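# Carry the yellow sponge to the next room's coffee table

## Task

Set the yellow sponge down on the coffee table in the adjoining room so that it rests there by itself, not held by the robot; the robot must not tip over or be left leaning.

## Robot and tools

ROBOT. TidyBot++ is a mobile base, 0.54 m long, 0.50 m wide and 0.38 m high, on four powered casters. On top sits a single seven-joint arm with a two-finger gripper. The shoulder is 0.12 m ahead of the base centre and 0.68 m up. There are two cameras: base_camera, a 644x364 pinhole, and wrist_camera, a 644x476 fisheye that looks wherever the hand points. The arm begins folded with the hand aimed down, poking up to 0.08 m past the base front, with the elbow as high as 1.15 m. A downward-pointing hand reaches at most about 0.94 m above the floor, and only near the base. Loose objects can occasionally get nudged by outside forces.

FRAMES. The base frame has its origin on the floor beneath the base centre, with x forward, y left and z up. hand_pose is reported in this frame and marks the point between the finger pads. Its z axis runs out along the fingers, and the fingers close along its y axis. The odometry frame is the base frame as it was when the scene began. base_odometry heading is positive to the left, within -3.142 to 3.142. It counts wheel turns, so slip shows up as travel, and it drifts a few cm and degrees over many moves. base_tilt is in degrees, positive when leaning forward or right, and carries a fixed offset of about 1 degree.

execute_actions. Arguments: actions, a list holding one action or none; cameras, a list containing base_camera, wrist_camera or all. Leaving it out, null or all returns every image, [] returns none, and an unknown name rejects the call. An empty actions list only reports state and images. An action may contain base, joints or both, plus optional speeds, and its motions all start at once.
- base: exactly one relative offset from where the base last measured itself. translate_m is metres, forward positive, -2 to 2. strafe_m is metres, left positive, -2 to 2. rotate_rad is radians, counter-clockwise positive, -6.3 to 6.3.
- joints: absolute targets, named individually, in radians. joint_1_rad: any angle, whole-arm swivel, positive clockwise from above, the reverse of rotate_rad. joint_2_rad (shoulder): -2.249 to 2.249. joint_3_rad: any angle, upper-arm roll; near 3.14, positive swings a forward-bent forearm to the right. joint_4_rad (elbow): -2.579 to 2.579. joint_5_rad: any angle, forearm roll. joint_6_rad (wrist): -2.099 to 2.099. joint_7_rad: any angle, hand roll; with the hand down, positive turns it counter-clockwise from above, and at 1.57 the fingers open left/right. gripper_pos: 0 is open and 1 is closed; the pad gap is about 85 x (1 - gripper_pos) mm. The done tolerance is ±0.039 for joints 1-4, ±0.056 for 5-7 and ±0.03 for the gripper. Any-angle joints take the short way, so turn them in steps smaller than half a turn.
- speeds: caps for this action only. translate_m and strafe_m 0.05 to 0.5 m/s; rotate_rad 0.1 to 1.57 rad/s. The defaults are the maxima. A base move needing over 8.667 s is rejected, and no action runs beyond 15 s.
Unknown keys or out-of-range values get the call refused, and nothing moves. Any base or joint you omit may keep pushing toward its previous target.

ARM GEOMETRY. The upper arm, forearm and hand measure 0.42, 0.31 and 0.31 m. With joint_1_rad 0, joint_3_rad 3.14 and joint_5_rad 0, the arm lies in the base's x-z plane. Measured from vertical, with forward positive, the segment angles are: upper arm = joint_2_rad, forearm = joint_2_rad - joint_4_rad, hand = that minus joint_6_rad. Forward reach is the sum of length x sin, and height above the shoulder is the sum of length x cos. Joints move at up to 1.39 rad/s (1.22 for joints 5-7). Closed fingertips stick out about 20 mm beyond the hand point.

wait: seconds, 0 to 10. It commands nothing and returns the state.
zoom_image: camera (base_camera or wrist_camera) and region [x0, y0, x1, y1] in pixels, origin top-left, at most 504x504. It works on the latest full image.
finished_scene: scene, the current scene's integer. It ends the scene irreversibly once the last command has been held, and reports success plus the next task. Replying without any tool call ends everything.

RESULT LINES. base_status and joint_status describe how the last accepted action ended. done: reached, although base done only means the wheels turned and it may have slipped or been blocked short. off_target: stopped away from the target and maybe still pushing. contact_stop or time_out: the old target is dropped and the part holds still. For the base, contact_stop means it reached the target and was then pushed. joint command not followed, with a cause: line, means a self-collision check held back the arm targets; those joints show not_followed and may be retried on later actions. on_its_own lists motion you did not command. motor_effort is percent of maximum, with the bracketed value as the peak, and is noisy. ARM HIT means a hard hit against the base or the arm itself. Motor temperatures follow the joint order. MOTOR HOT appears from 60 °C. At 75 °C you get an OVER-TEMPERATURE FAULT, the arm sinks, and joints report limit_stop_at_motor_heat, so resend them. A torque fault (joints 1-4 at 104.5 N m, warning 56.7; joints 5-7 at 51.3, warning 29.4) freezes the arm and gripper for 10 s and skips the rest of the call, though the base keeps going. A stop in one call cancels the later calls in that reply.

ACCURACY. Friction and load leave the hand a cm or two off, more when stretched out. To correct, resend each joint as its last command + (desired - read). When holding an object, never resend the read angle, or the arm sinks. Trust the images over hand_pose. Fingers at 1 squeeze at about 100 N; done means empty and off_target means something is gripped.

AVOID. Don't drive while the arm is snagged on anything about 0.8 m or higher, and don't push or pull sideways on a raised hand, since either can tip the robot. If it leans, retract the arm or back off. Don't drive into obstacles, drop or slam the sponge, or shove things hard. Release the sponge on the table and move the hand clear before finishing. The robot holds its last command while you compose a reply, and motors heat while holding a load.

Each tool is called after ">>>" by a JSON object that holds its "method" and its "body".

## Session

>>> {"method": "execute_actions", "body": {"actions": []}}

Scene clock: 0.00 s.
Motor temperatures (°C, as the motors report them): [32 32 25 31 34 38 41]
base_odometry: x=+0.000 y=+0.000 heading=+0.000 (m, m, rad; odometry frame)
base_tilt: forward=+0.0 right=+0.3 (deg)
base_status: not commanded
joint_positions: joint_1_rad=+0.012 joint_2_rad=-0.305 joint_3_rad=+3.198 joint_4_rad=-2.519 joint_5_rad=-0.005 joint_6_rad=-0.901 joint_7_rad=+1.605 gripper_pos=+0.000
joint_status: not commanded
motor_effort: joint_1_rad=+0 joint_2_rad=-2 joint_3_rad=+0 joint_4_rad=+13 joint_5_rad=-1 joint_6_rad=+0 joint_7_rad=+0 (%)
hand_pose: x=+0.2532 y=-0.0046 z=+0.5837 quat_wxyz=(-0.010, +1.000, -0.017, +0.014) (m; base frame)
pictures: base_camera, wrist_camera
Images, in order (width x height): base_camera 644x364, wrist_camera 644x476.

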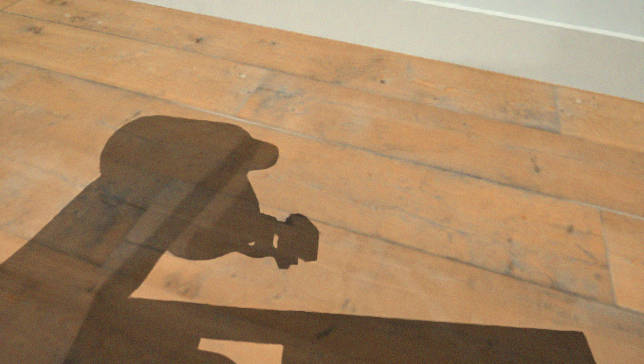

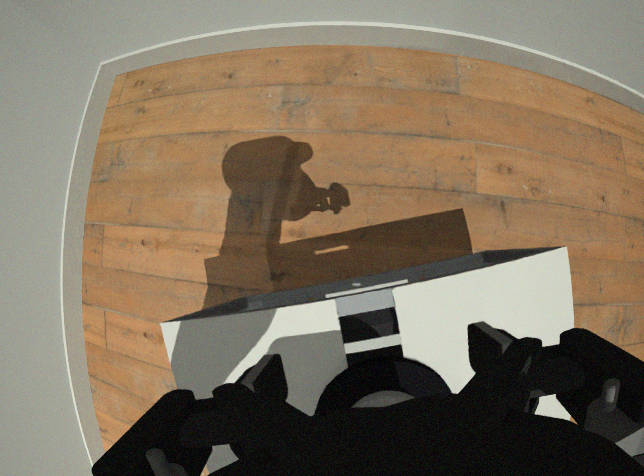

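>>> {"method": "execute_actions", "body": {"actions": [{"base":{"rotate_rad":-2.2},"joints":{"joint_6_rad":0.2}}]}}

>>> {"method": "execute_actions", "body": {"actions": [{"base":{"rotate_rad":-1.5}}]}}

Scene clock: 2.87 s.
Motor temperatures (°C, as the motors report them): [32 32 25 31 34 38 41]
base_odometry: x=+0.000 y=+0.000 heading=-2.199 (m, m, rad; odometry frame)
base_tilt: forward=+0.0 right=+0.2 (deg)
base_status: done
joint_positions: joint_1_rad=+0.012 joint_2_rad=-0.305 joint_3_rad=+3.198 joint_4_rad=-2.515 joint_5_rad=-0.005 joint_6_rad=+0.202 joint_7_rad=+1.605 gripper_pos=+0.000
joint_status: all done
motor_effort: joint_1_rad=-1(0) joint_2_rad=-7(8) joint_3_rad=+0(1) joint_4_rad=+20(20) joint_5_rad=+0(0) joint_6_rad=+9(9) joint_7_rad=+0(0) (%)
hand_pose: x=+0.5266 y=-0.0270 z=+0.7638 quat_wxyz=(+0.019, +0.844, -0.020, +0.536) (m; base frame)
pictures: base_camera, wrist_camera
Images, in order (width x height): base_camera 644x364, wrist_camera 644x476.

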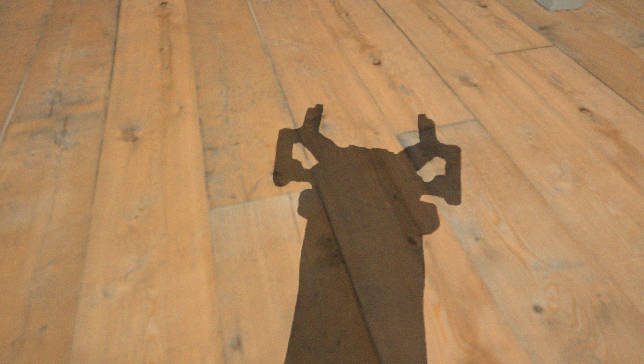

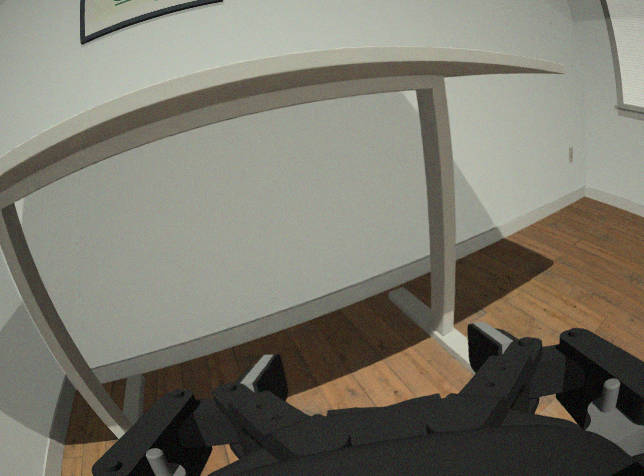

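Scene clock: 5.10 s.
Motor temperatures (°C, as the motors report them): [32 32 25 31 34 38 41]
base_odometry: x=+0.000 y=+0.000 heading=+2.584 (m, m, rad; odometry frame)
base_tilt: forward=+0.0 right=+0.2 (deg)
base_status: done
joint_positions: joint_1_rad=+0.012 joint_2_rad=-0.305 joint_3_rad=+3.198 joint_4_rad=-2.515 joint_5_rad=-0.005 joint_6_rad=+0.202 joint_7_rad=+1.605 gripper_pos=+0.000
joint_status: not commanded
motor_effort: joint_1_rad=+0(0) joint_2_rad=-7(8) joint_3_rad=+0(1) joint_4_rad=+20(20) joint_5_rad=-1(1) joint_6_rad=+9(8) joint_7_rad=+0(0) (%)
hand_pose: x=+0.5266 y=-0.0273 z=+0.7638 quat_wxyz=(+0.019, +0.844, -0.020, +0.536) (m; base frame)
pictures: base_camera, wrist_camera
Images, in order (width x height): base_camera 644x364, wrist_camera 644x476.

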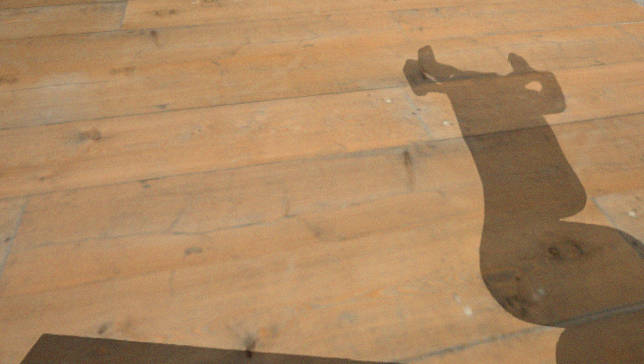

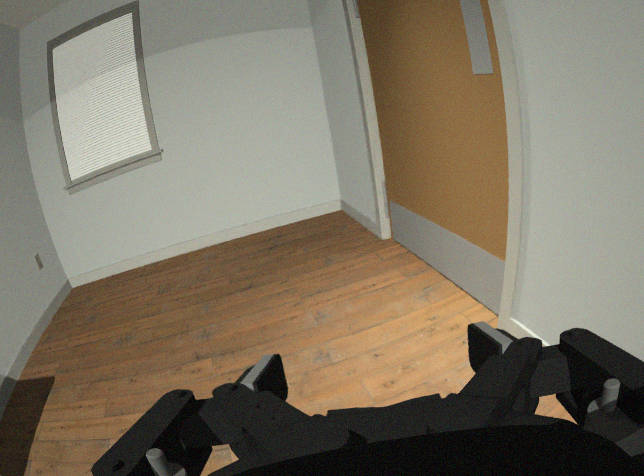

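>>> {"method": "execute_actions", "body": {"actions": [{"joints":{"joint_4_rad":-1.3,"joint_6_rad":-1.1,"joint_2_rad":-0.4}}], "cameras": []}}

>>> {"method": "execute_actions", "body": {"actions": [{"base":{"rotate_rad":1.3}}]}}

Scene clock: 7.87 s.
Motor temperatures (°C, as the motors report them): [32 32 25 31 34 38 41]
base_odometry: x=+0.000 y=+0.000 heading=+2.584 (m, m, rad; odometry frame)
base_tilt: forward=+0.0 right=+0.2 (deg)
base_status: not commanded
joint_positions: joint_1_rad=+0.012 joint_2_rad=-0.379 joint_3_rad=+3.198 joint_4_rad=-1.312 joint_5_rad=-0.005 joint_6_rad=-1.078 joint_7_rad=+1.605 gripper_pos=+0.000
joint_status: all done
motor_effort: joint_1_rad=-1(1) joint_2_rad=-5(10) joint_3_rad=+0(0) joint_4_rad=+20(25) joint_5_rad=-1(1) joint_6_rad=+9(9) joint_7_rad=+0(0) (%)
hand_pose: x=+0.4970 y=-0.0311 z=+1.1272 quat_wxyz=(+0.015, +0.844, -0.018, +0.535) (m; base frame)
pictures: none
No camera images: the call's "cameras" was empty. Leave "cameras" out to get every camera's image.

Scene clock: 10.13 s.
Motor temperatures (°C, as the motors report them): [32 32 25 31 34 38 41]
base_odometry: x=+0.000 y=+0.000 heading=-2.399 (m, m, rad; odometry frame)
base_tilt: forward=+0.0 right=+0.3 (deg)
base_status: done
joint_positions: joint_1_rad=+0.012 joint_2_rad=-0.380 joint_3_rad=+3.197 joint_4_rad=-1.312 joint_5_rad=-0.005 joint_6_rad=-1.078 joint_7_rad=+1.605 gripper_pos=+0.000
joint_status: not commanded
motor_effort: joint_1_rad=-1(0) joint_2_rad=-5(7) joint_3_rad=+0(2) joint_4_rad=+20(21) joint_5_rad=-1(2) joint_6_rad=+8(9) joint_7_rad=+0(0) (%)
hand_pose: x=+0.4969 y=-0.0302 z=+1.1271 quat_wxyz=(+0.015, +0.844, -0.017, +0.535) (m; base frame)
pictures: base_camera, wrist_camera
Images, in order (width x height): base_camera 644x364, wrist_camera 644x476.

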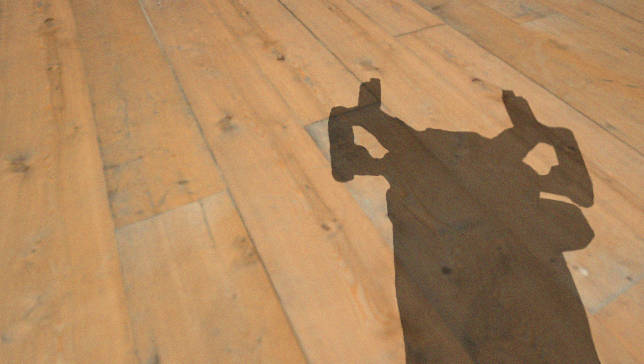

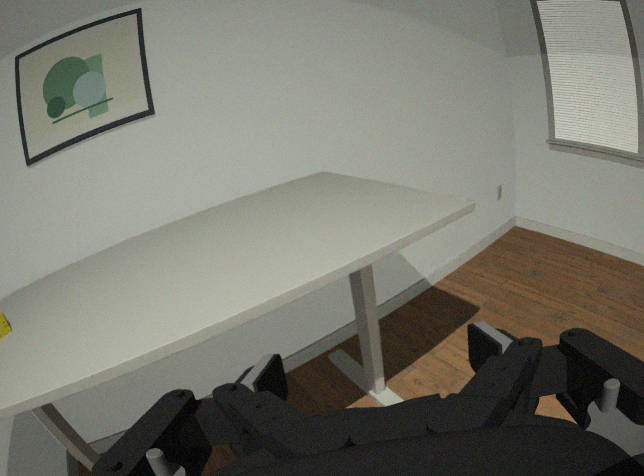

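>>> {"method": "execute_actions", "body": {"actions": [{"base":{"rotate_rad":0.9}}]}}

Scene clock: 12.07 s.
Motor temperatures (°C, as the motors report them): [32 32 25 31 34 38 41]
base_odometry: x=+0.000 y=+0.000 heading=-1.500 (m, m, rad; odometry frame)
base_tilt: forward=+0.0 right=+0.2 (deg)
base_status: done
joint_positions: joint_1_rad=+0.012 joint_2_rad=-0.380 joint_3_rad=+3.196 joint_4_rad=-1.312 joint_5_rad=-0.005 joint_6_rad=-1.078 joint_7_rad=+1.605 gripper_pos=+0.000
joint_status: not commanded
motor_effort: joint_1_rad=-1(1) joint_2_rad=-5(6) joint_3_rad=+0(2) joint_4_rad=+19(20) joint_5_rad=-1(1) joint_6_rad=+9(9) joint_7_rad=+0(0) (%)
hand_pose: x=+0.4969 y=-0.0298 z=+1.1271 quat_wxyz=(+0.015, +0.844, -0.017, +0.535) (m; base frame)
pictures: base_camera, wrist_camera
Images, in order (width x height): base_camera 644x364, wrist_camera 644x476.

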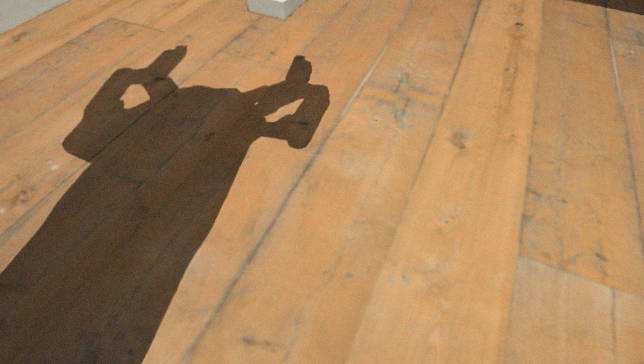

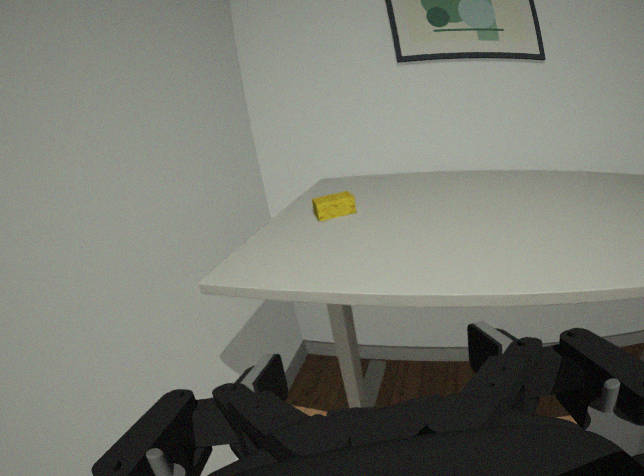

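>>> {"method": "execute_actions", "body": {"actions": [{"base":{"translate_m":0.4},"joints":{"joint_2_rad":0.0,"joint_4_rad":-0.9,"joint_6_rad":-1.6,"joint_7_rad":1.57}}]}}

Scene clock: 14.53 s.
Motor temperatures (°C, as the motors report them): [32 32 25 31 34 38 41]
base_odometry: x=+0.029 y=-0.399 heading=-1.499 (m, m, rad; odometry frame)
base_tilt: forward=+0.0 right=+0.2 (deg)
base_status: done
joint_positions: joint_1_rad=+0.012 joint_2_rad=+0.014 joint_3_rad=+3.196 joint_4_rad=-0.917 joint_5_rad=-0.005 joint_6_rad=-1.577 joint_7_rad=+1.595 gripper_pos=+0.000
joint_status: all done
motor_effort: joint_1_rad=-1(1) joint_2_rad=-17(22) joint_3_rad=+0(1) joint_4_rad=+18(21) joint_5_rad=-1(1) joint_6_rad=+6(10) joint_7_rad=+0(1) (%)
hand_pose: x=+0.5614 y=-0.0261 z=+1.0394 quat_wxyz=(+0.012, +0.950, -0.019, +0.312) (m; base frame)
pictures: base_camera, wrist_camera
Images, in order (width x height): base_camera 644x364, wrist_camera 644x476.

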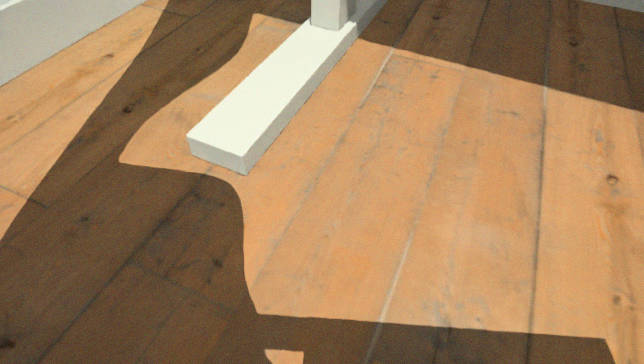

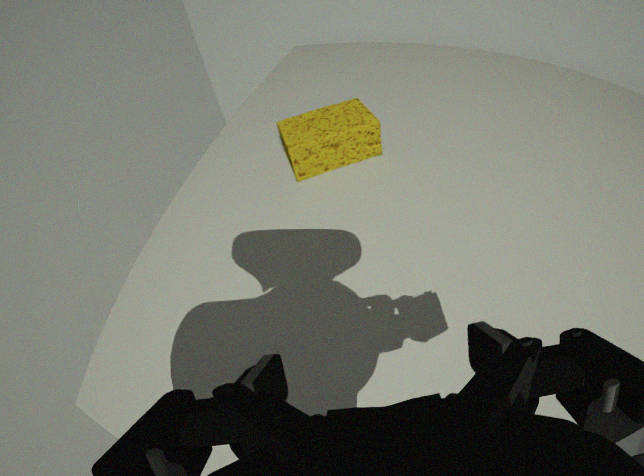

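>>> {"method": "execute_actions", "body": {"actions": [{"base":{"translate_m":0.14},"joints":{"joint_2_rad":0.3,"joint_4_rad":-0.35,"joint_6_rad":-2.07,"joint_1_rad":-0.1},"speeds":{"translate_m":0.1}}]}}

Scene clock: 17.03 s.
Motor temperatures (°C, as the motors report them): [32 32 25 31 34 38 41]
base_odometry: x=+0.039 y=-0.539 heading=-1.498 (m, m, rad; odometry frame)
base_tilt: forward=+0.0 right=+0.2 (deg)
base_status: done
joint_positions: joint_1_rad=-0.080 joint_2_rad=+0.287 joint_3_rad=+3.196 joint_4_rad=-0.366 joint_5_rad=-0.005 joint_6_rad=-2.047 joint_7_rad=+1.595 gripper_pos=+0.000
joint_status: all done
motor_effort: joint_1_rad=+0(1) joint_2_rad=-22(25) joint_3_rad=+0(1) joint_4_rad=+13(19) joint_5_rad=+0(1) joint_6_rad=+5(7) joint_7_rad=+0(0) (%)
hand_pose: x=+0.5621 y=+0.0209 z=+1.0537 quat_wxyz=(+0.005, +0.975, +0.029, +0.219) (m; base frame)
pictures: base_camera, wrist_camera
Images, in order (width x height): base_camera 644x364, wrist_camera 644x476.

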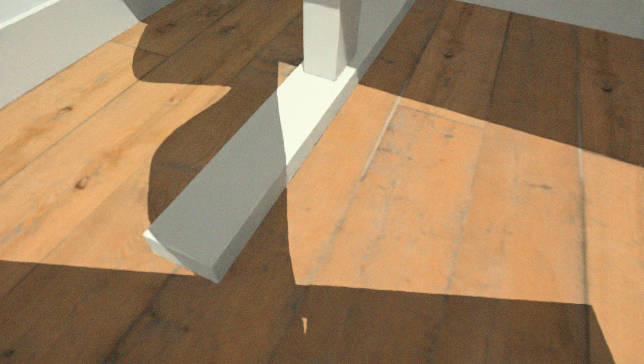

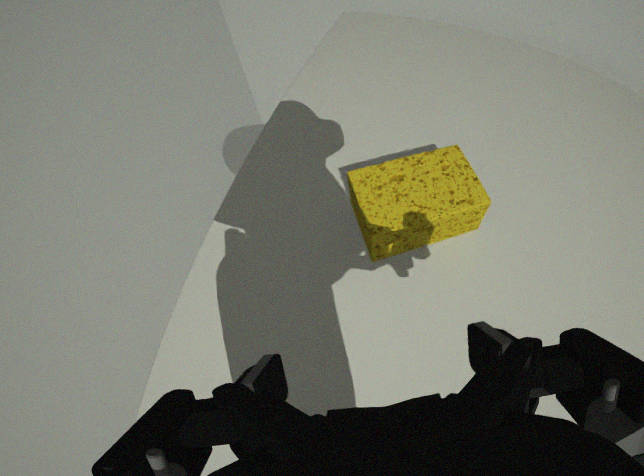

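>>> {"method": "execute_actions", "body": {"actions": [{"base":{"translate_m":0.04},"joints":{"joint_2_rad":0.36,"joint_4_rad":-0.42,"joint_6_rad":-1.9,"joint_1_rad":-0.01,"joint_7_rad":0.0}}]}}

Scene clock: 19.13 s.
Motor temperatures (°C, as the motors report them): [32 32 25 31 34 38 41]
base_odometry: x=+0.042 y=-0.579 heading=-1.497 (m, m, rad; odometry frame)
base_tilt: forward=+0.0 right=+0.2 (deg)
base_status: done
joint_positions: joint_1_rad=-0.028 joint_2_rad=+0.339 joint_3_rad=+3.196 joint_4_rad=-0.403 joint_5_rad=-0.005 joint_6_rad=-1.921 joint_7_rad=+0.007 gripper_pos=+0.000
joint_status: all done
motor_effort: joint_1_rad=+0(2) joint_2_rad=-25(26) joint_3_rad=+0(1) joint_4_rad=+15(15) joint_5_rad=+0(0) joint_6_rad=+5(5) joint_7_rad=+0(0) (%)
hand_pose: x=+0.6153 y=-0.0023 z=+1.0336 quat_wxyz=(-0.160, +0.684, -0.690, +0.175) (m; base frame)
pictures: base_camera, wrist_camera
Images, in order (width x height): base_camera 644x364, wrist_camera 644x476.

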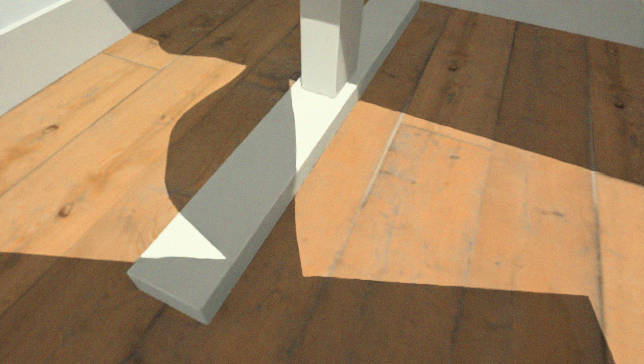

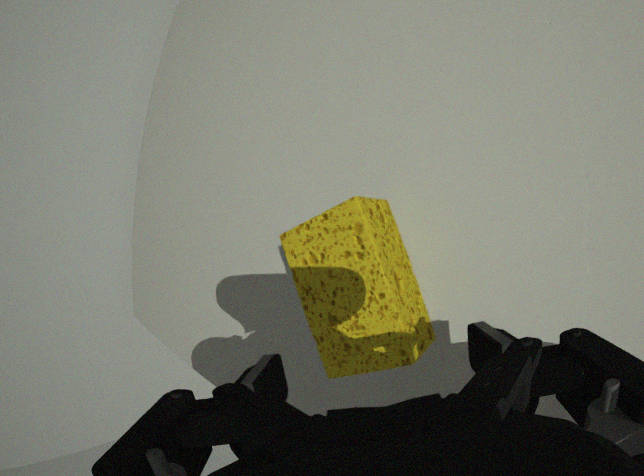

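>>> {"method": "execute_actions", "body": {"actions": [{"joints":{"joint_2_rad":0.41,"joint_4_rad":-0.53,"joint_6_rad":-1.78}}]}}

Scene clock: 20.20 s.
Motor temperatures (°C, as the motors report them): [32 32 25 31 34 38 41]
base_odometry: x=+0.042 y=-0.579 heading=-1.497 (m, m, rad; odometry frame)
base_tilt: forward=+0.0 right=+0.2 (deg)
base_status: not commanded
joint_positions: joint_1_rad=-0.028 joint_2_rad=+0.376 joint_3_rad=+3.196 joint_4_rad=-0.524 joint_5_rad=-0.005 joint_6_rad=-1.799 joint_7_rad=+0.007 gripper_pos=+0.000
joint_status: all done
motor_effort: joint_1_rad=+0(2) joint_2_rad=-22(28) joint_3_rad=+0(2) joint_4_rad=+16(21) joint_5_rad=+0(0) joint_6_rad=+5(5) joint_7_rad=+0(1) (%)
hand_pose: x=+0.6538 y=-0.0033 z=+0.9872 quat_wxyz=(-0.148, +0.686, -0.693, +0.163) (m; base frame)
pictures: base_camera, wrist_camera
Images, in order (width x height): base_camera 644x364, wrist_camera 644x476.

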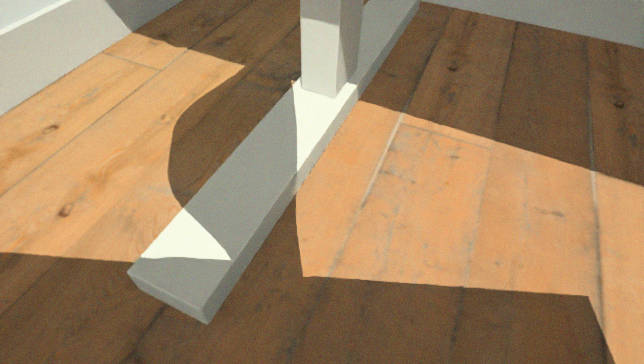

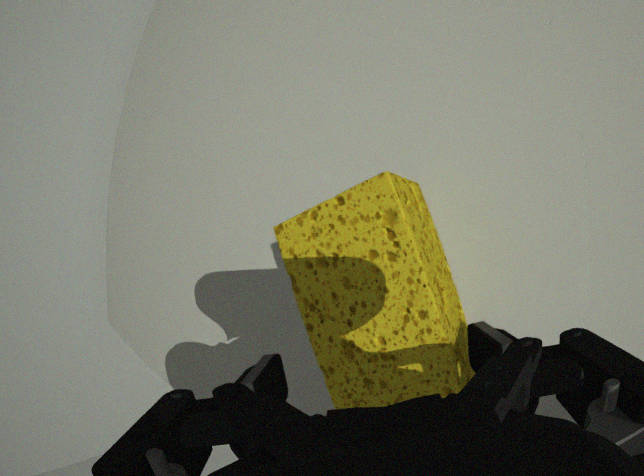

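>>> {"method": "execute_actions", "body": {"actions": [{"joints":{"joint_2_rad":0.38,"joint_4_rad":-0.69,"joint_6_rad":-1.78,"joint_1_rad":0.04,"joint_7_rad":0.15}}]}}

Scene clock: 21.40 s.
Motor temperatures (°C, as the motors report them): [32 32 25 31 34 38 41]
base_odometry: x=+0.042 y=-0.579 heading=-1.497 (m, m, rad; odometry frame)
base_tilt: forward=+0.0 right=+0.2 (deg)
base_status: not commanded
joint_positions: joint_1_rad=+0.003 joint_2_rad=+0.345 joint_3_rad=+3.193 joint_4_rad=-0.623 joint_5_rad=-0.007 joint_6_rad=-1.769 joint_7_rad=+0.123 gripper_pos=+0.000
joint_status: joint_4_rad off_target (ended at -0.623, target -0.690); the others done
motor_effort: joint_1_rad=+3(4) joint_2_rad=-18(24) joint_3_rad=+2(3) joint_4_rad=+8(17) joint_5_rad=+3(4) joint_6_rad=-1(4) joint_7_rad=+1(0) (%)
hand_pose: x=+0.6432 y=-0.0181 z=+0.9697 quat_wxyz=(-0.125, +0.719, -0.665, +0.157) (m; base frame)
pictures: base_camera, wrist_camera
Images, in order (width x height): base_camera 644x364, wrist_camera 644x476.

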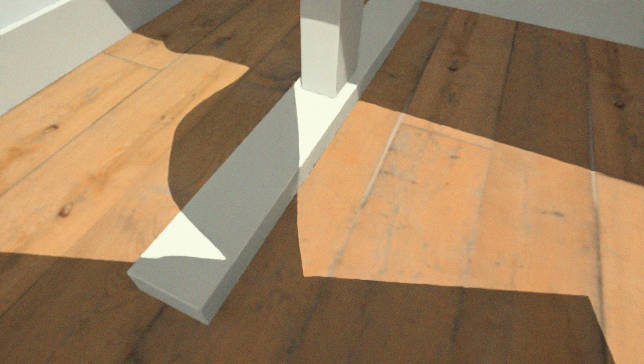

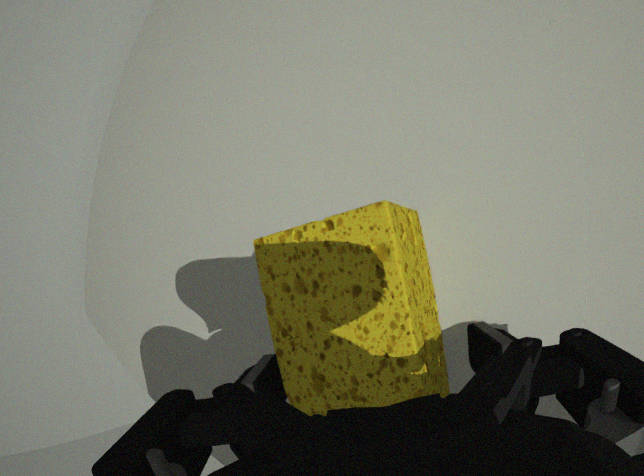

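Near finger on the table, sponge between. Close and lift.

>>> {"method": "execute_actions", "body": {"actions": [{"joints":{"gripper_pos":1,"joint_4_rad":-0.62}}], "cameras": []}}

>>> {"method": "execute_actions", "body": {"actions": [{"joints":{"joint_2_rad":0.0,"joint_4_rad":-0.6}}]}}

Scene clock: 22.80 s.
Motor temperatures (°C, as the motors report them): [32 32 25 31 34 38 41]
base_odometry: x=+0.042 y=-0.579 heading=-1.497 (m, m, rad; odometry frame)
base_tilt: forward=+0.0 right=+0.2 (deg)
base_status: not commanded
joint_positions: joint_1_rad=+0.017 joint_2_rad=+0.346 joint_3_rad=+3.193 joint_4_rad=-0.608 joint_5_rad=-0.007 joint_6_rad=-1.769 joint_7_rad=+0.124 gripper_pos=+0.311
joint_status: gripper_pos off_target (ended at +0.311, target +1.000); the others done
motor_effort: joint_1_rad=+1(3) joint_2_rad=-22(24) joint_3_rad=+0(2) joint_4_rad=+13(15) joint_5_rad=+1(3) joint_6_rad=+3(5) joint_7_rad=+0(1) (%)
hand_pose: x=+0.6448 y=-0.0257 z=+0.9747 quat_wxyz=(-0.128, +0.714, -0.669, +0.164) (m; base frame)
pictures: none
No camera images: the call's "cameras" was empty. Leave "cameras" out to get every camera's image.

Scene clock: 24.50 s.
Motor temperatures (°C, as the motors report them): [32 32 25 31 34 38 41]
base_odometry: x=+0.042 y=-0.579 heading=-1.497 (m, m, rad; odometry frame)
base_tilt: forward=+0.0 right=+0.2 (deg)
base_status: not commanded
joint_positions: joint_1_rad=+0.021 joint_2_rad=-0.007 joint_3_rad=+3.193 joint_4_rad=-0.604 joint_5_rad=-0.007 joint_6_rad=-1.769 joint_7_rad=+0.125 gripper_pos=+0.311
joint_status: all done
motor_effort: joint_1_rad=-1(0) joint_2_rad=-13(31) joint_3_rad=+0(0) joint_4_rad=+14(19) joint_5_rad=+0(1) joint_6_rad=+8(8) joint_7_rad=+1(1) (%)
hand_pose: x=+0.5108 y=-0.0250 z=+1.1402 quat_wxyz=(-0.242, +0.673, -0.636, +0.290) (m; base frame)
pictures: base_camera, wrist_camera
Images, in order (width x height): base_camera 644x364, wrist_camera 644x476.

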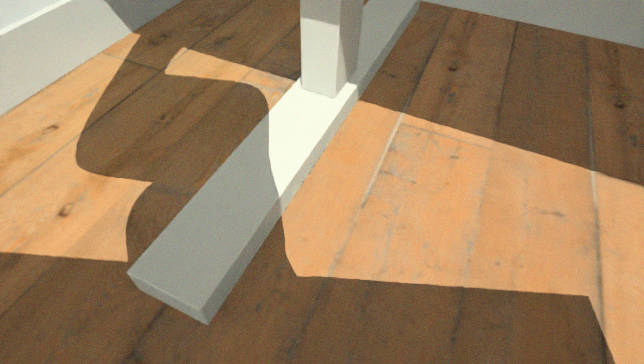

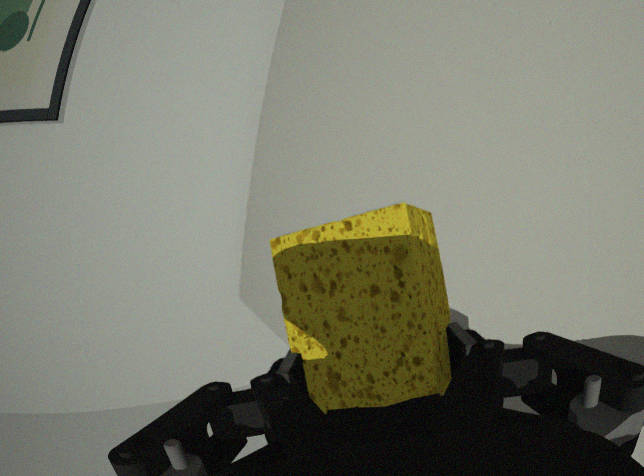

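>>> {"method": "execute_actions", "body": {"actions": [{"base":{"translate_m":-0.58},"joints":{"joint_7_rad":1.57,"joint_2_rad":-0.6}}], "cameras": []}}

>>> {"method": "execute_actions", "body": {"actions": [{"base":{"rotate_rad":-3.5},"joints":{"joint_2_rad":-1.1,"joint_4_rad":-2.4,"joint_6_rad":-1.1}}], "cameras": []}}

>>> {"method": "execute_actions", "body": {"actions": [{"base":{"strafe_m":1.2}}]}}

Scene clock: 27.43 s.
Motor temperatures (°C, as the motors report them): [32 32 25 31 34 38 41]
base_odometry: x=-0.001 y=+0.000 heading=-1.497 (m, m, rad; odometry frame)
base_tilt: forward=+0.0 right=+0.2 (deg)
base_status: done
joint_positions: joint_1_rad=+0.021 joint_2_rad=-0.616 joint_3_rad=+3.193 joint_4_rad=-0.600 joint_5_rad=-0.007 joint_6_rad=-1.769 joint_7_rad=+1.550 gripper_pos=+0.311
joint_status: all done
motor_effort: joint_1_rad=-1(1) joint_2_rad=+15(22) joint_3_rad=+0(2) joint_4_rad=+5(17) joint_5_rad=-1(1) joint_6_rad=+10(10) joint_7_rad=+0(0) (%)
hand_pose: x=+0.1765 y=-0.0179 z=+1.2835 quat_wxyz=(+0.000, +0.767, -0.039, +0.640) (m; base frame)
pictures: none
No camera images: the call's "cameras" was empty. Leave "cameras" out to get every camera's image.

Scene clock: 30.97 s.
Motor temperatures (°C, as the motors report them): [32 32 25 31 34 38 41]
base_odometry: x=-0.001 y=+0.000 heading=+1.287 (m, m, rad; odometry frame)
base_tilt: forward=+0.0 right=+0.2 (deg)
base_status: done
joint_positions: joint_1_rad=+0.023 joint_2_rad=-1.075 joint_3_rad=+3.193 joint_4_rad=-2.389 joint_5_rad=-0.007 joint_6_rad=-1.124 joint_7_rad=+1.550 gripper_pos=+0.311
joint_status: all done
motor_effort: joint_1_rad=-1(0) joint_2_rad=+12(16) joint_3_rad=+0(0) joint_4_rad=+21(22) joint_5_rad=-1(1) joint_6_rad=+8(9) joint_7_rad=+0(0) (%)
hand_pose: x=+0.2546 y=-0.0050 z=+0.7253 quat_wxyz=(-0.020, +0.938, -0.040, +0.345) (m; base frame)
pictures: none
No camera images: the call's "cameras" was empty. Leave "cameras" out to get every camera's image.

Scene clock: 34.73 s.
Motor temperatures (°C, as the motors report them): [32 32 25 31 34 38 41]
base_odometry: x=-1.153 y=+0.337 heading=+1.286 (m, m, rad; odometry frame)
base_tilt: forward=+0.0 right=+0.2 (deg)
base_status: done
joint_positions: joint_1_rad=+0.025 joint_2_rad=-1.075 joint_3_rad=+3.193 joint_4_rad=-2.389 joint_5_rad=-0.007 joint_6_rad=-1.124 joint_7_rad=+1.550 gripper_pos=+0.311
joint_status: not commanded
motor_effort: joint_1_rad=-1(1) joint_2_rad=+12(12) joint_3_rad=+0(1) joint_4_rad=+21(21) joint_5_rad=+0(1) joint_6_rad=+7(6) joint_7_rad=+0(0) (%)
hand_pose: x=+0.2547 y=-0.0054 z=+0.7254 quat_wxyz=(-0.020, +0.937, -0.041, +0.345) (m; base frame)
pictures: base_camera, wrist_camera
Images, in order (width x height): base_camera 644x364, wrist_camera 644x476.

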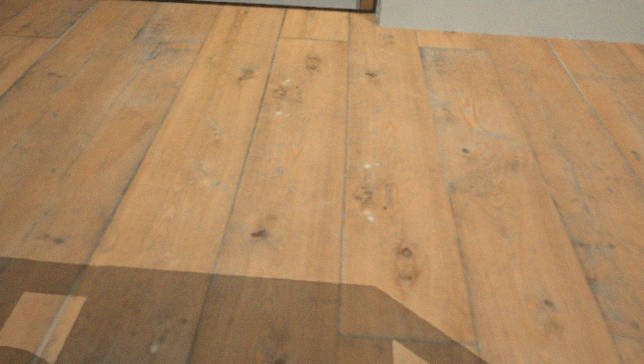

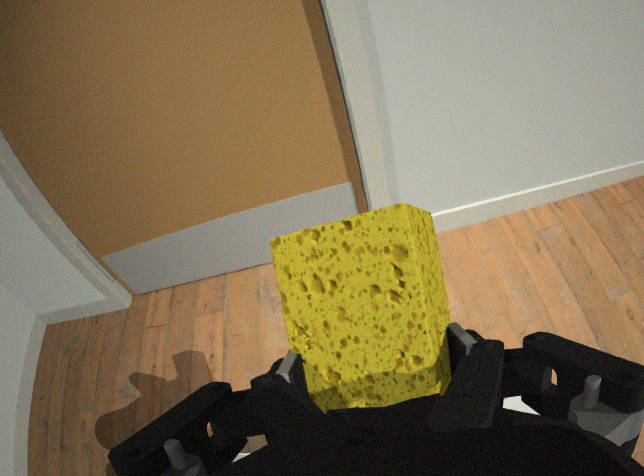

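>>> {"method": "execute_actions", "body": {"actions": [{"base":{"strafe_m":0.3},"joints":{"joint_6_rad":-1.5}}], "cameras": []}}

>>> {"method": "execute_actions", "body": {"actions": [{"base":{"translate_m":0.65}}]}}

>>> {"method": "execute_actions", "body": {"actions": [{"base":{"translate_m":0.8},"speeds":{"translate_m":0.15}}]}}

Scene clock: 36.87 s.
Motor temperatures (°C, as the motors report them): [32 32 25 31 34 38 41]
base_odometry: x=-1.441 y=+0.422 heading=+1.285 (m, m, rad; odometry frame)
base_tilt: forward=+0.0 right=+0.2 (deg)
base_status: done
joint_positions: joint_1_rad=+0.021 joint_2_rad=-1.069 joint_3_rad=+3.193 joint_4_rad=-2.389 joint_5_rad=-0.007 joint_6_rad=-1.286 joint_7_rad=+1.550 gripper_pos=+0.311
joint_status: joint_6_rad not_followed (moved -0.162 of -0.376)
motor_effort: joint_1_rad=+0(2) joint_2_rad=+12(15) joint_3_rad=+0(1) joint_4_rad=+21(26) joint_5_rad=+0(1) joint_6_rad=+6(12) joint_7_rad=+0(0) (%)
hand_pose: x=+0.2138 y=-0.0015 z=+0.6952 quat_wxyz=(-0.022, +0.963, -0.038, +0.265) (m; base frame)
pictures: none
joint command not followed: on one or more control steps a check withheld the commanded joint targets, and the robot was not sent them on those steps. On the call's last step the targets were still withheld.
cause: the commanded joint targets would bring two parts of the arm too close to each other (its gripper and another part of the arm, with the joints from joint_2_rad to joint_7_rad between them); next, command targets that bring no two parts of the arm closer together.
No camera images: the call's "cameras" was empty. Leave "cameras" out to get every camera's image.

Scene clock: 39.53 s.
Motor temperatures (°C, as the motors report them): [32 32 25 31 34 38 41]
base_odometry: x=-1.258 y=+1.046 heading=+1.286 (m, m, rad; odometry frame)
base_tilt: forward=+0.0 right=+0.2 (deg)
base_status: done
joint_positions: joint_1_rad=+0.021 joint_2_rad=-1.069 joint_3_rad=+3.193 joint_4_rad=-2.389 joint_5_rad=-0.007 joint_6_rad=-1.283 joint_7_rad=+1.550 gripper_pos=+0.311
joint_status: not commanded
on_its_own: joint_6_rad still aims at your old target -1.500
motor_effort: joint_1_rad=-1(1) joint_2_rad=+12(14) joint_3_rad=+0(0) joint_4_rad=+21(21) joint_5_rad=+0(1) joint_6_rad=+6(6) joint_7_rad=+0(0) (%)
hand_pose: x=+0.2146 y=-0.0015 z=+0.6957 quat_wxyz=(-0.022, +0.963, -0.038, +0.266) (m; base frame)
pictures: base_camera, wrist_camera
joint command not followed: on one or more control steps a check withheld the commanded joint targets, and the robot was not sent them on those steps. On the call's last step the targets were still withheld.
cause: the commanded joint targets would bring two parts of the arm too close to each other (the joints from joint_2_rad to joint_7_rad lie between them); next, command targets that bring no two parts of the arm closer together.
Images, in order (width x height): base_camera 644x364, wrist_camera 644x476.

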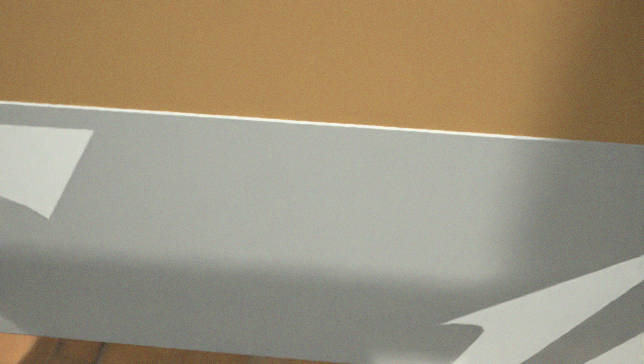

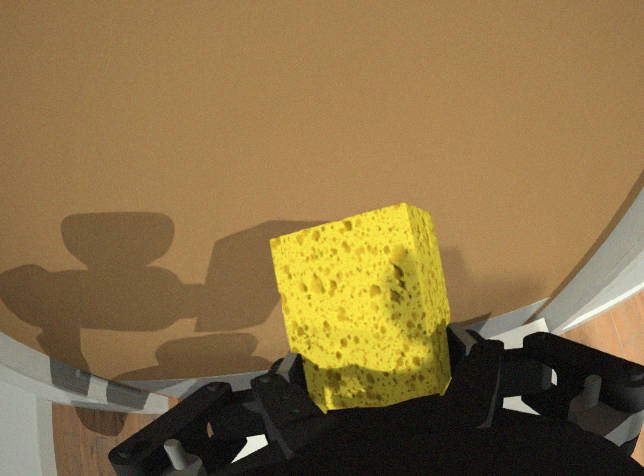

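Scene clock: 45.53 s.
Motor temperatures (°C, as the motors report them): [32 32 25 31 34 38 41]
base_odometry: x=-1.033 y=+1.814 heading=+1.286 (m, m, rad; odometry frame)
base_tilt: forward=+0.0 right=+0.2 (deg)
base_status: done
joint_positions: joint_1_rad=+0.022 joint_2_rad=-1.075 joint_3_rad=+3.193 joint_4_rad=-2.385 joint_5_rad=-0.006 joint_6_rad=-1.283 joint_7_rad=+1.550 gripper_pos=+0.317
joint_status: not commanded
on_its_own: joint_6_rad still aims at your old target -1.500
motor_effort: joint_1_rad=-1(2) joint_2_rad=+12(16) joint_3_rad=+0(1) joint_4_rad=+21(25) joint_5_rad=-1(5) joint_6_rad=+5(22) joint_7_rad=+0(0) (%)
hand_pose: x=+0.2151 y=-0.0019 z=+0.6979 quat_wxyz=(-0.021, +0.962, -0.038, +0.271) (m; base frame)
pictures: base_camera, wrist_camera
joint command not followed: on one or more control steps a check withheld the commanded joint targets, and the robot was not sent them on those steps. On the call's last step the targets were still withheld.
cause: the commanded joint targets would bring two parts of the arm too close to each other (the joints from joint_2_rad to joint_7_rad lie between them); next, command targets that bring no two parts of the arm closer together.
Images, in order (width x height): base_camera 644x364, wrist_camera 644x476.

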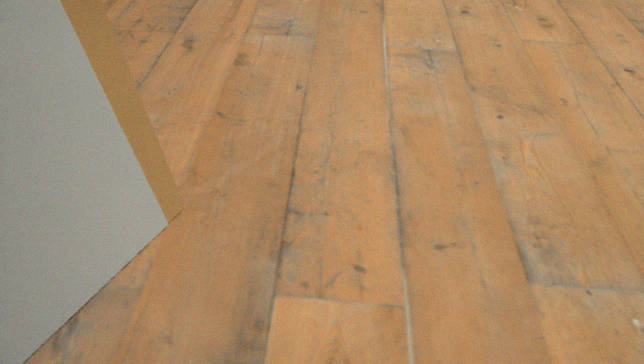

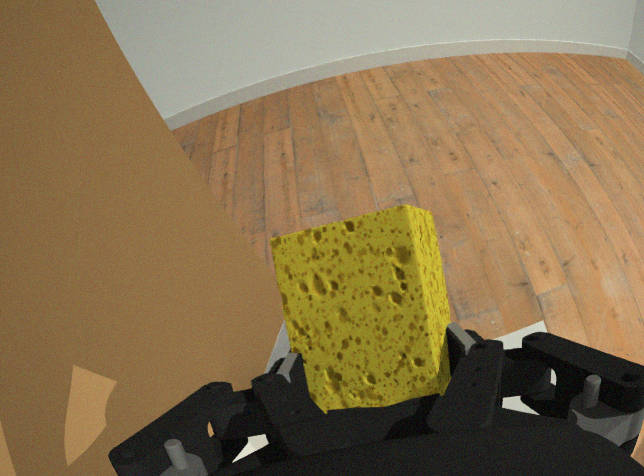

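>>> {"method": "execute_actions", "body": {"actions": [{"base":{"translate_m":1.0},"joints":{"joint_6_rad":-1.1,"joint_1_rad":0.9},"speeds":{"translate_m":0.25}}]}}

Scene clock: 50.57 s.
Motor temperatures (°C, as the motors report them): [32 32 25 31 34 38 41]
base_odometry: x=-0.752 y=+2.773 heading=+1.285 (m, m, rad; odometry frame)
base_tilt: forward=+0.0 right=+0.2 (deg)
base_status: done
joint_positions: joint_1_rad=+0.888 joint_2_rad=-1.080 joint_3_rad=+3.193 joint_4_rad=-2.386 joint_5_rad=-0.007 joint_6_rad=-1.118 joint_7_rad=+1.550 gripper_pos=+0.318
joint_status: all done
motor_effort: joint_1_rad=+0(25) joint_2_rad=+12(16) joint_3_rad=+0(2) joint_4_rad=+22(22) joint_5_rad=-1(2) joint_6_rad=+7(8) joint_7_rad=+0(0) (%)
hand_pose: x=+0.2040 y=-0.1079 z=+0.7284 quat_wxyz=(+0.129, +0.832, -0.428, +0.327) (m; base frame)
pictures: base_camera, wrist_camera
joint command not followed: on one or more control steps a check withheld the commanded joint targets, and the robot was not sent them on those steps.
cause: the commanded joint targets would bring two parts of the arm too close to each other (the joints from joint_2_rad to joint_7_rad lie between them); next, command targets that bring no two parts of the arm closer together.
Images, in order (width x height): base_camera 644x364, wrist_camera 644x476.

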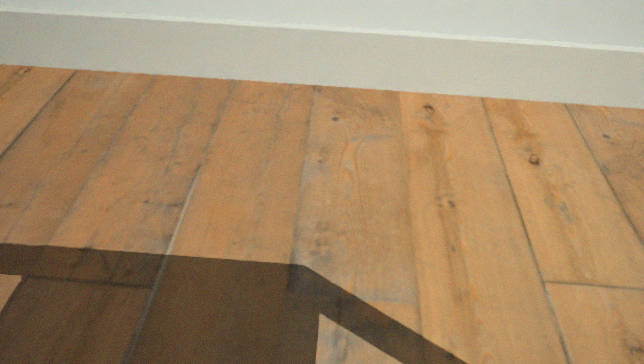

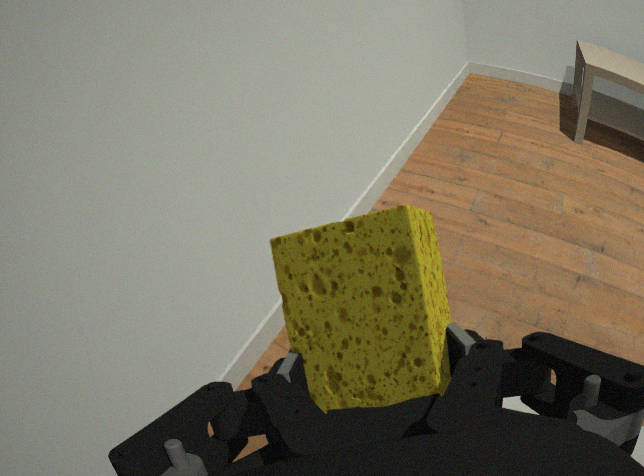

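>>> {"method": "execute_actions", "body": {"actions": [{"base":{"rotate_rad":-1.95},"joints":{"joint_1_rad":0,"joint_2_rad":0,"joint_4_rad":-1.8,"joint_6_rad":-1.0}}], "cameras": []}}

>>> {"method": "execute_actions", "body": {"actions": [{"base":{"translate_m":0.9}}]}}

Scene clock: 53.53 s.
Motor temperatures (°C, as the motors report them): [32 32 25 31 34 38 41]
base_odometry: x=-0.752 y=+2.774 heading=-0.664 (m, m, rad; odometry frame)
base_tilt: forward=+0.0 right=+0.2 (deg)
base_status: done
joint_positions: joint_1_rad=+0.018 joint_2_rad=-0.014 joint_3_rad=+3.193 joint_4_rad=-1.817 joint_5_rad=-0.007 joint_6_rad=-1.022 joint_7_rad=+1.550 gripper_pos=+0.318
joint_status: all done
motor_effort: joint_1_rad=-1(2) joint_2_rad=-17(18) joint_3_rad=+0(1) joint_4_rad=+20(23) joint_5_rad=+0(1) joint_6_rad=+3(8) joint_7_rad=+0(0) (%)
hand_pose: x=+0.5157 y=-0.0244 z=+0.7343 quat_wxyz=(+0.000, +0.986, -0.046, +0.158) (m; base frame)
pictures: none
No camera images: the call's "cameras" was empty. Leave "cameras" out to get every camera's image.

Scene clock: 56.70 s.
Motor temperatures (°C, as the motors report them): [32 32 25 31 34 38 41]
base_odometry: x=-0.044 y=+2.217 heading=-0.665 (m, m, rad; odometry frame)
base_tilt: forward=+0.0 right=+0.2 (deg)
base_status: done
joint_positions: joint_1_rad=+0.018 joint_2_rad=-0.011 joint_3_rad=+3.193 joint_4_rad=-1.813 joint_5_rad=-0.007 joint_6_rad=-1.018 joint_7_rad=+1.550 gripper_pos=+0.318
joint_status: not commanded
motor_effort: joint_1_rad=-1(1) joint_2_rad=-17(20) joint_3_rad=+0(1) joint_4_rad=+20(21) joint_5_rad=-1(1) joint_6_rad=+4(5) joint_7_rad=+0(0) (%)
hand_pose: x=+0.5185 y=-0.0245 z=+0.7351 quat_wxyz=(+0.000, +0.986, -0.046, +0.160) (m; base frame)
pictures: base_camera, wrist_camera
Images, in order (width x height): base_camera 644x364, wrist_camera 644x476.

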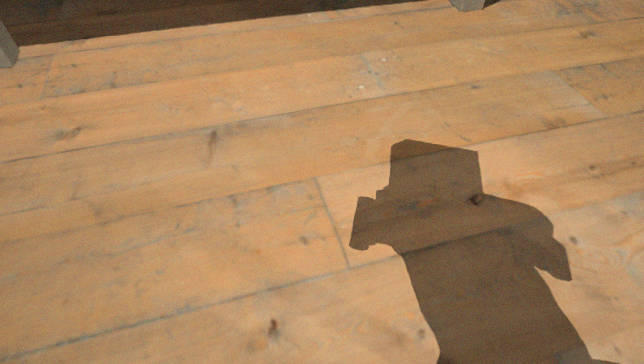

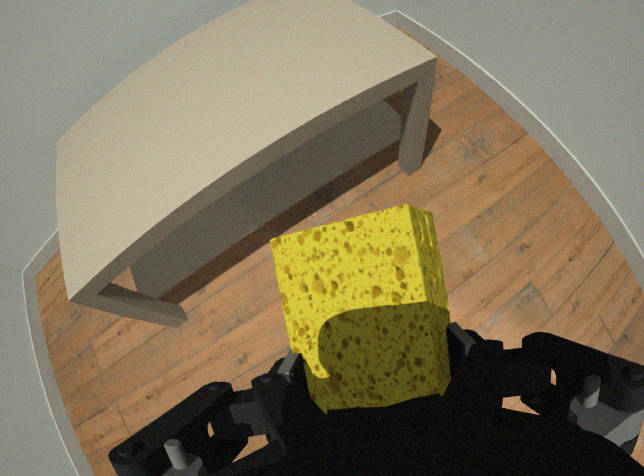

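>>> {"method": "execute_actions", "body": {"actions": [{"base":{"rotate_rad":0.4},"joints":{"joint_2_rad":0.58,"joint_4_rad":-1.3,"joint_6_rad":-1.27}}], "cameras": []}}

>>> {"method": "execute_actions", "body": {"actions": [{"base":{"translate_m":0.4}}]}}

Scene clock: 58.67 s.
Motor temperatures (°C, as the motors report them): [32 32 25 32 34 38 41]
base_odometry: x=-0.044 y=+2.217 heading=-0.265 (m, m, rad; odometry frame)
base_tilt: forward=+0.0 right=+0.3 (deg)
base_status: done
joint_positions: joint_1_rad=+0.005 joint_2_rad=+0.569 joint_3_rad=+3.194 joint_4_rad=-1.318 joint_5_rad=-0.007 joint_6_rad=-1.247 joint_7_rad=+1.550 gripper_pos=+0.318
joint_status: all done
motor_effort: joint_1_rad=-1(2) joint_2_rad=-35(36) joint_3_rad=+0(2) joint_4_rad=+17(21) joint_5_rad=+0(1) joint_6_rad=+1(4) joint_7_rad=+0(0) (%)
hand_pose: x=+0.6469 y=-0.0240 z=+0.6271 quat_wxyz=(+0.011, +0.999, -0.036, +0.004) (m; base frame)
pictures: none
No camera images: the call's "cameras" was empty. Leave "cameras" out to get every camera's image.

Scene clock: 60.83 s.
Motor temperatures (°C, as the motors report them): [32 32 25 32 34 38 41]
base_odometry: x=+0.342 y=+2.113 heading=-0.265 (m, m, rad; odometry frame)
base_tilt: forward=+0.0 right=+0.3 (deg)
base_status: done
joint_positions: joint_1_rad=+0.005 joint_2_rad=+0.572 joint_3_rad=+3.194 joint_4_rad=-1.312 joint_5_rad=-0.007 joint_6_rad=-1.252 joint_7_rad=+1.550 gripper_pos=+0.318
joint_status: not commanded
motor_effort: joint_1_rad=-1(1) joint_2_rad=-35(38) joint_3_rad=+0(0) joint_4_rad=+18(19) joint_5_rad=+0(0) joint_6_rad=+1(2) joint_7_rad=+0(0) (%)
hand_pose: x=+0.6476 y=-0.0239 z=+0.6273 quat_wxyz=(+0.011, +0.999, -0.036, +0.003) (m; base frame)
pictures: base_camera, wrist_camera
Images, in order (width x height): base_camera 644x364, wrist_camera 644x476.

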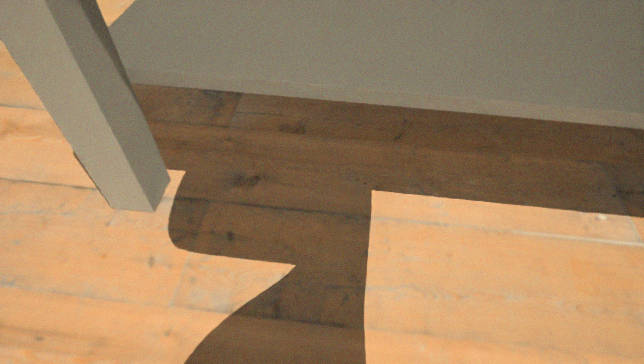

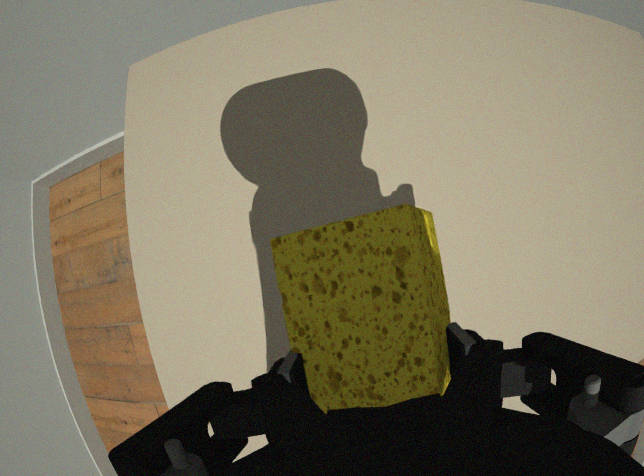

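>>> {"method": "execute_actions", "body": {"actions": [{"base":{"translate_m":0.12},"joints":{"joint_2_rad":0.78,"joint_6_rad":-1.07,"joint_4_rad":-1.28}}]}}

Scene clock: 62.33 s.
Motor temperatures (°C, as the motors report them): [32 32 25 32 34 38 41]
base_odometry: x=+0.458 y=+2.082 heading=-0.264 (m, m, rad; odometry frame)
base_tilt: forward=+0.0 right=+0.2 (deg)
base_status: done
joint_positions: joint_1_rad=+0.005 joint_2_rad=+0.786 joint_3_rad=+3.194 joint_4_rad=-1.293 joint_5_rad=-0.007 joint_6_rad=-1.086 joint_7_rad=+1.550 gripper_pos=+0.318
joint_status: all done
motor_effort: joint_1_rad=-1(3) joint_2_rad=-39(44) joint_3_rad=-1(1) joint_4_rad=+16(19) joint_5_rad=+0(0) joint_6_rad=+0(2) joint_7_rad=+0(0) (%)
hand_pose: x=+0.6838 y=-0.0265 z=+0.5147 quat_wxyz=(+0.015, +0.999, -0.033, -0.012) (m; base frame)
pictures: base_camera, wrist_camera
Images, in order (width x height): base_camera 644x364, wrist_camera 644x476.

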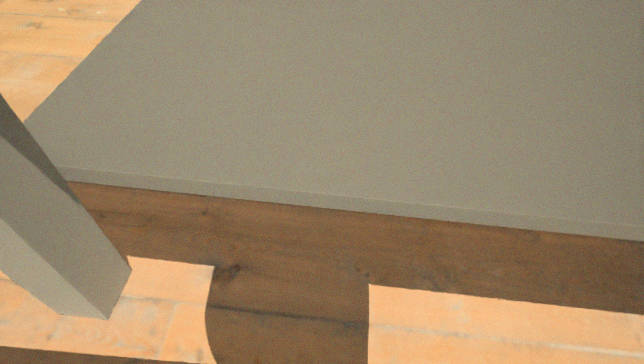

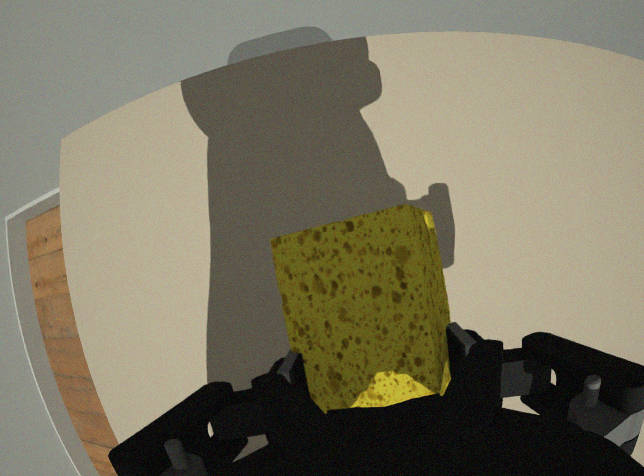

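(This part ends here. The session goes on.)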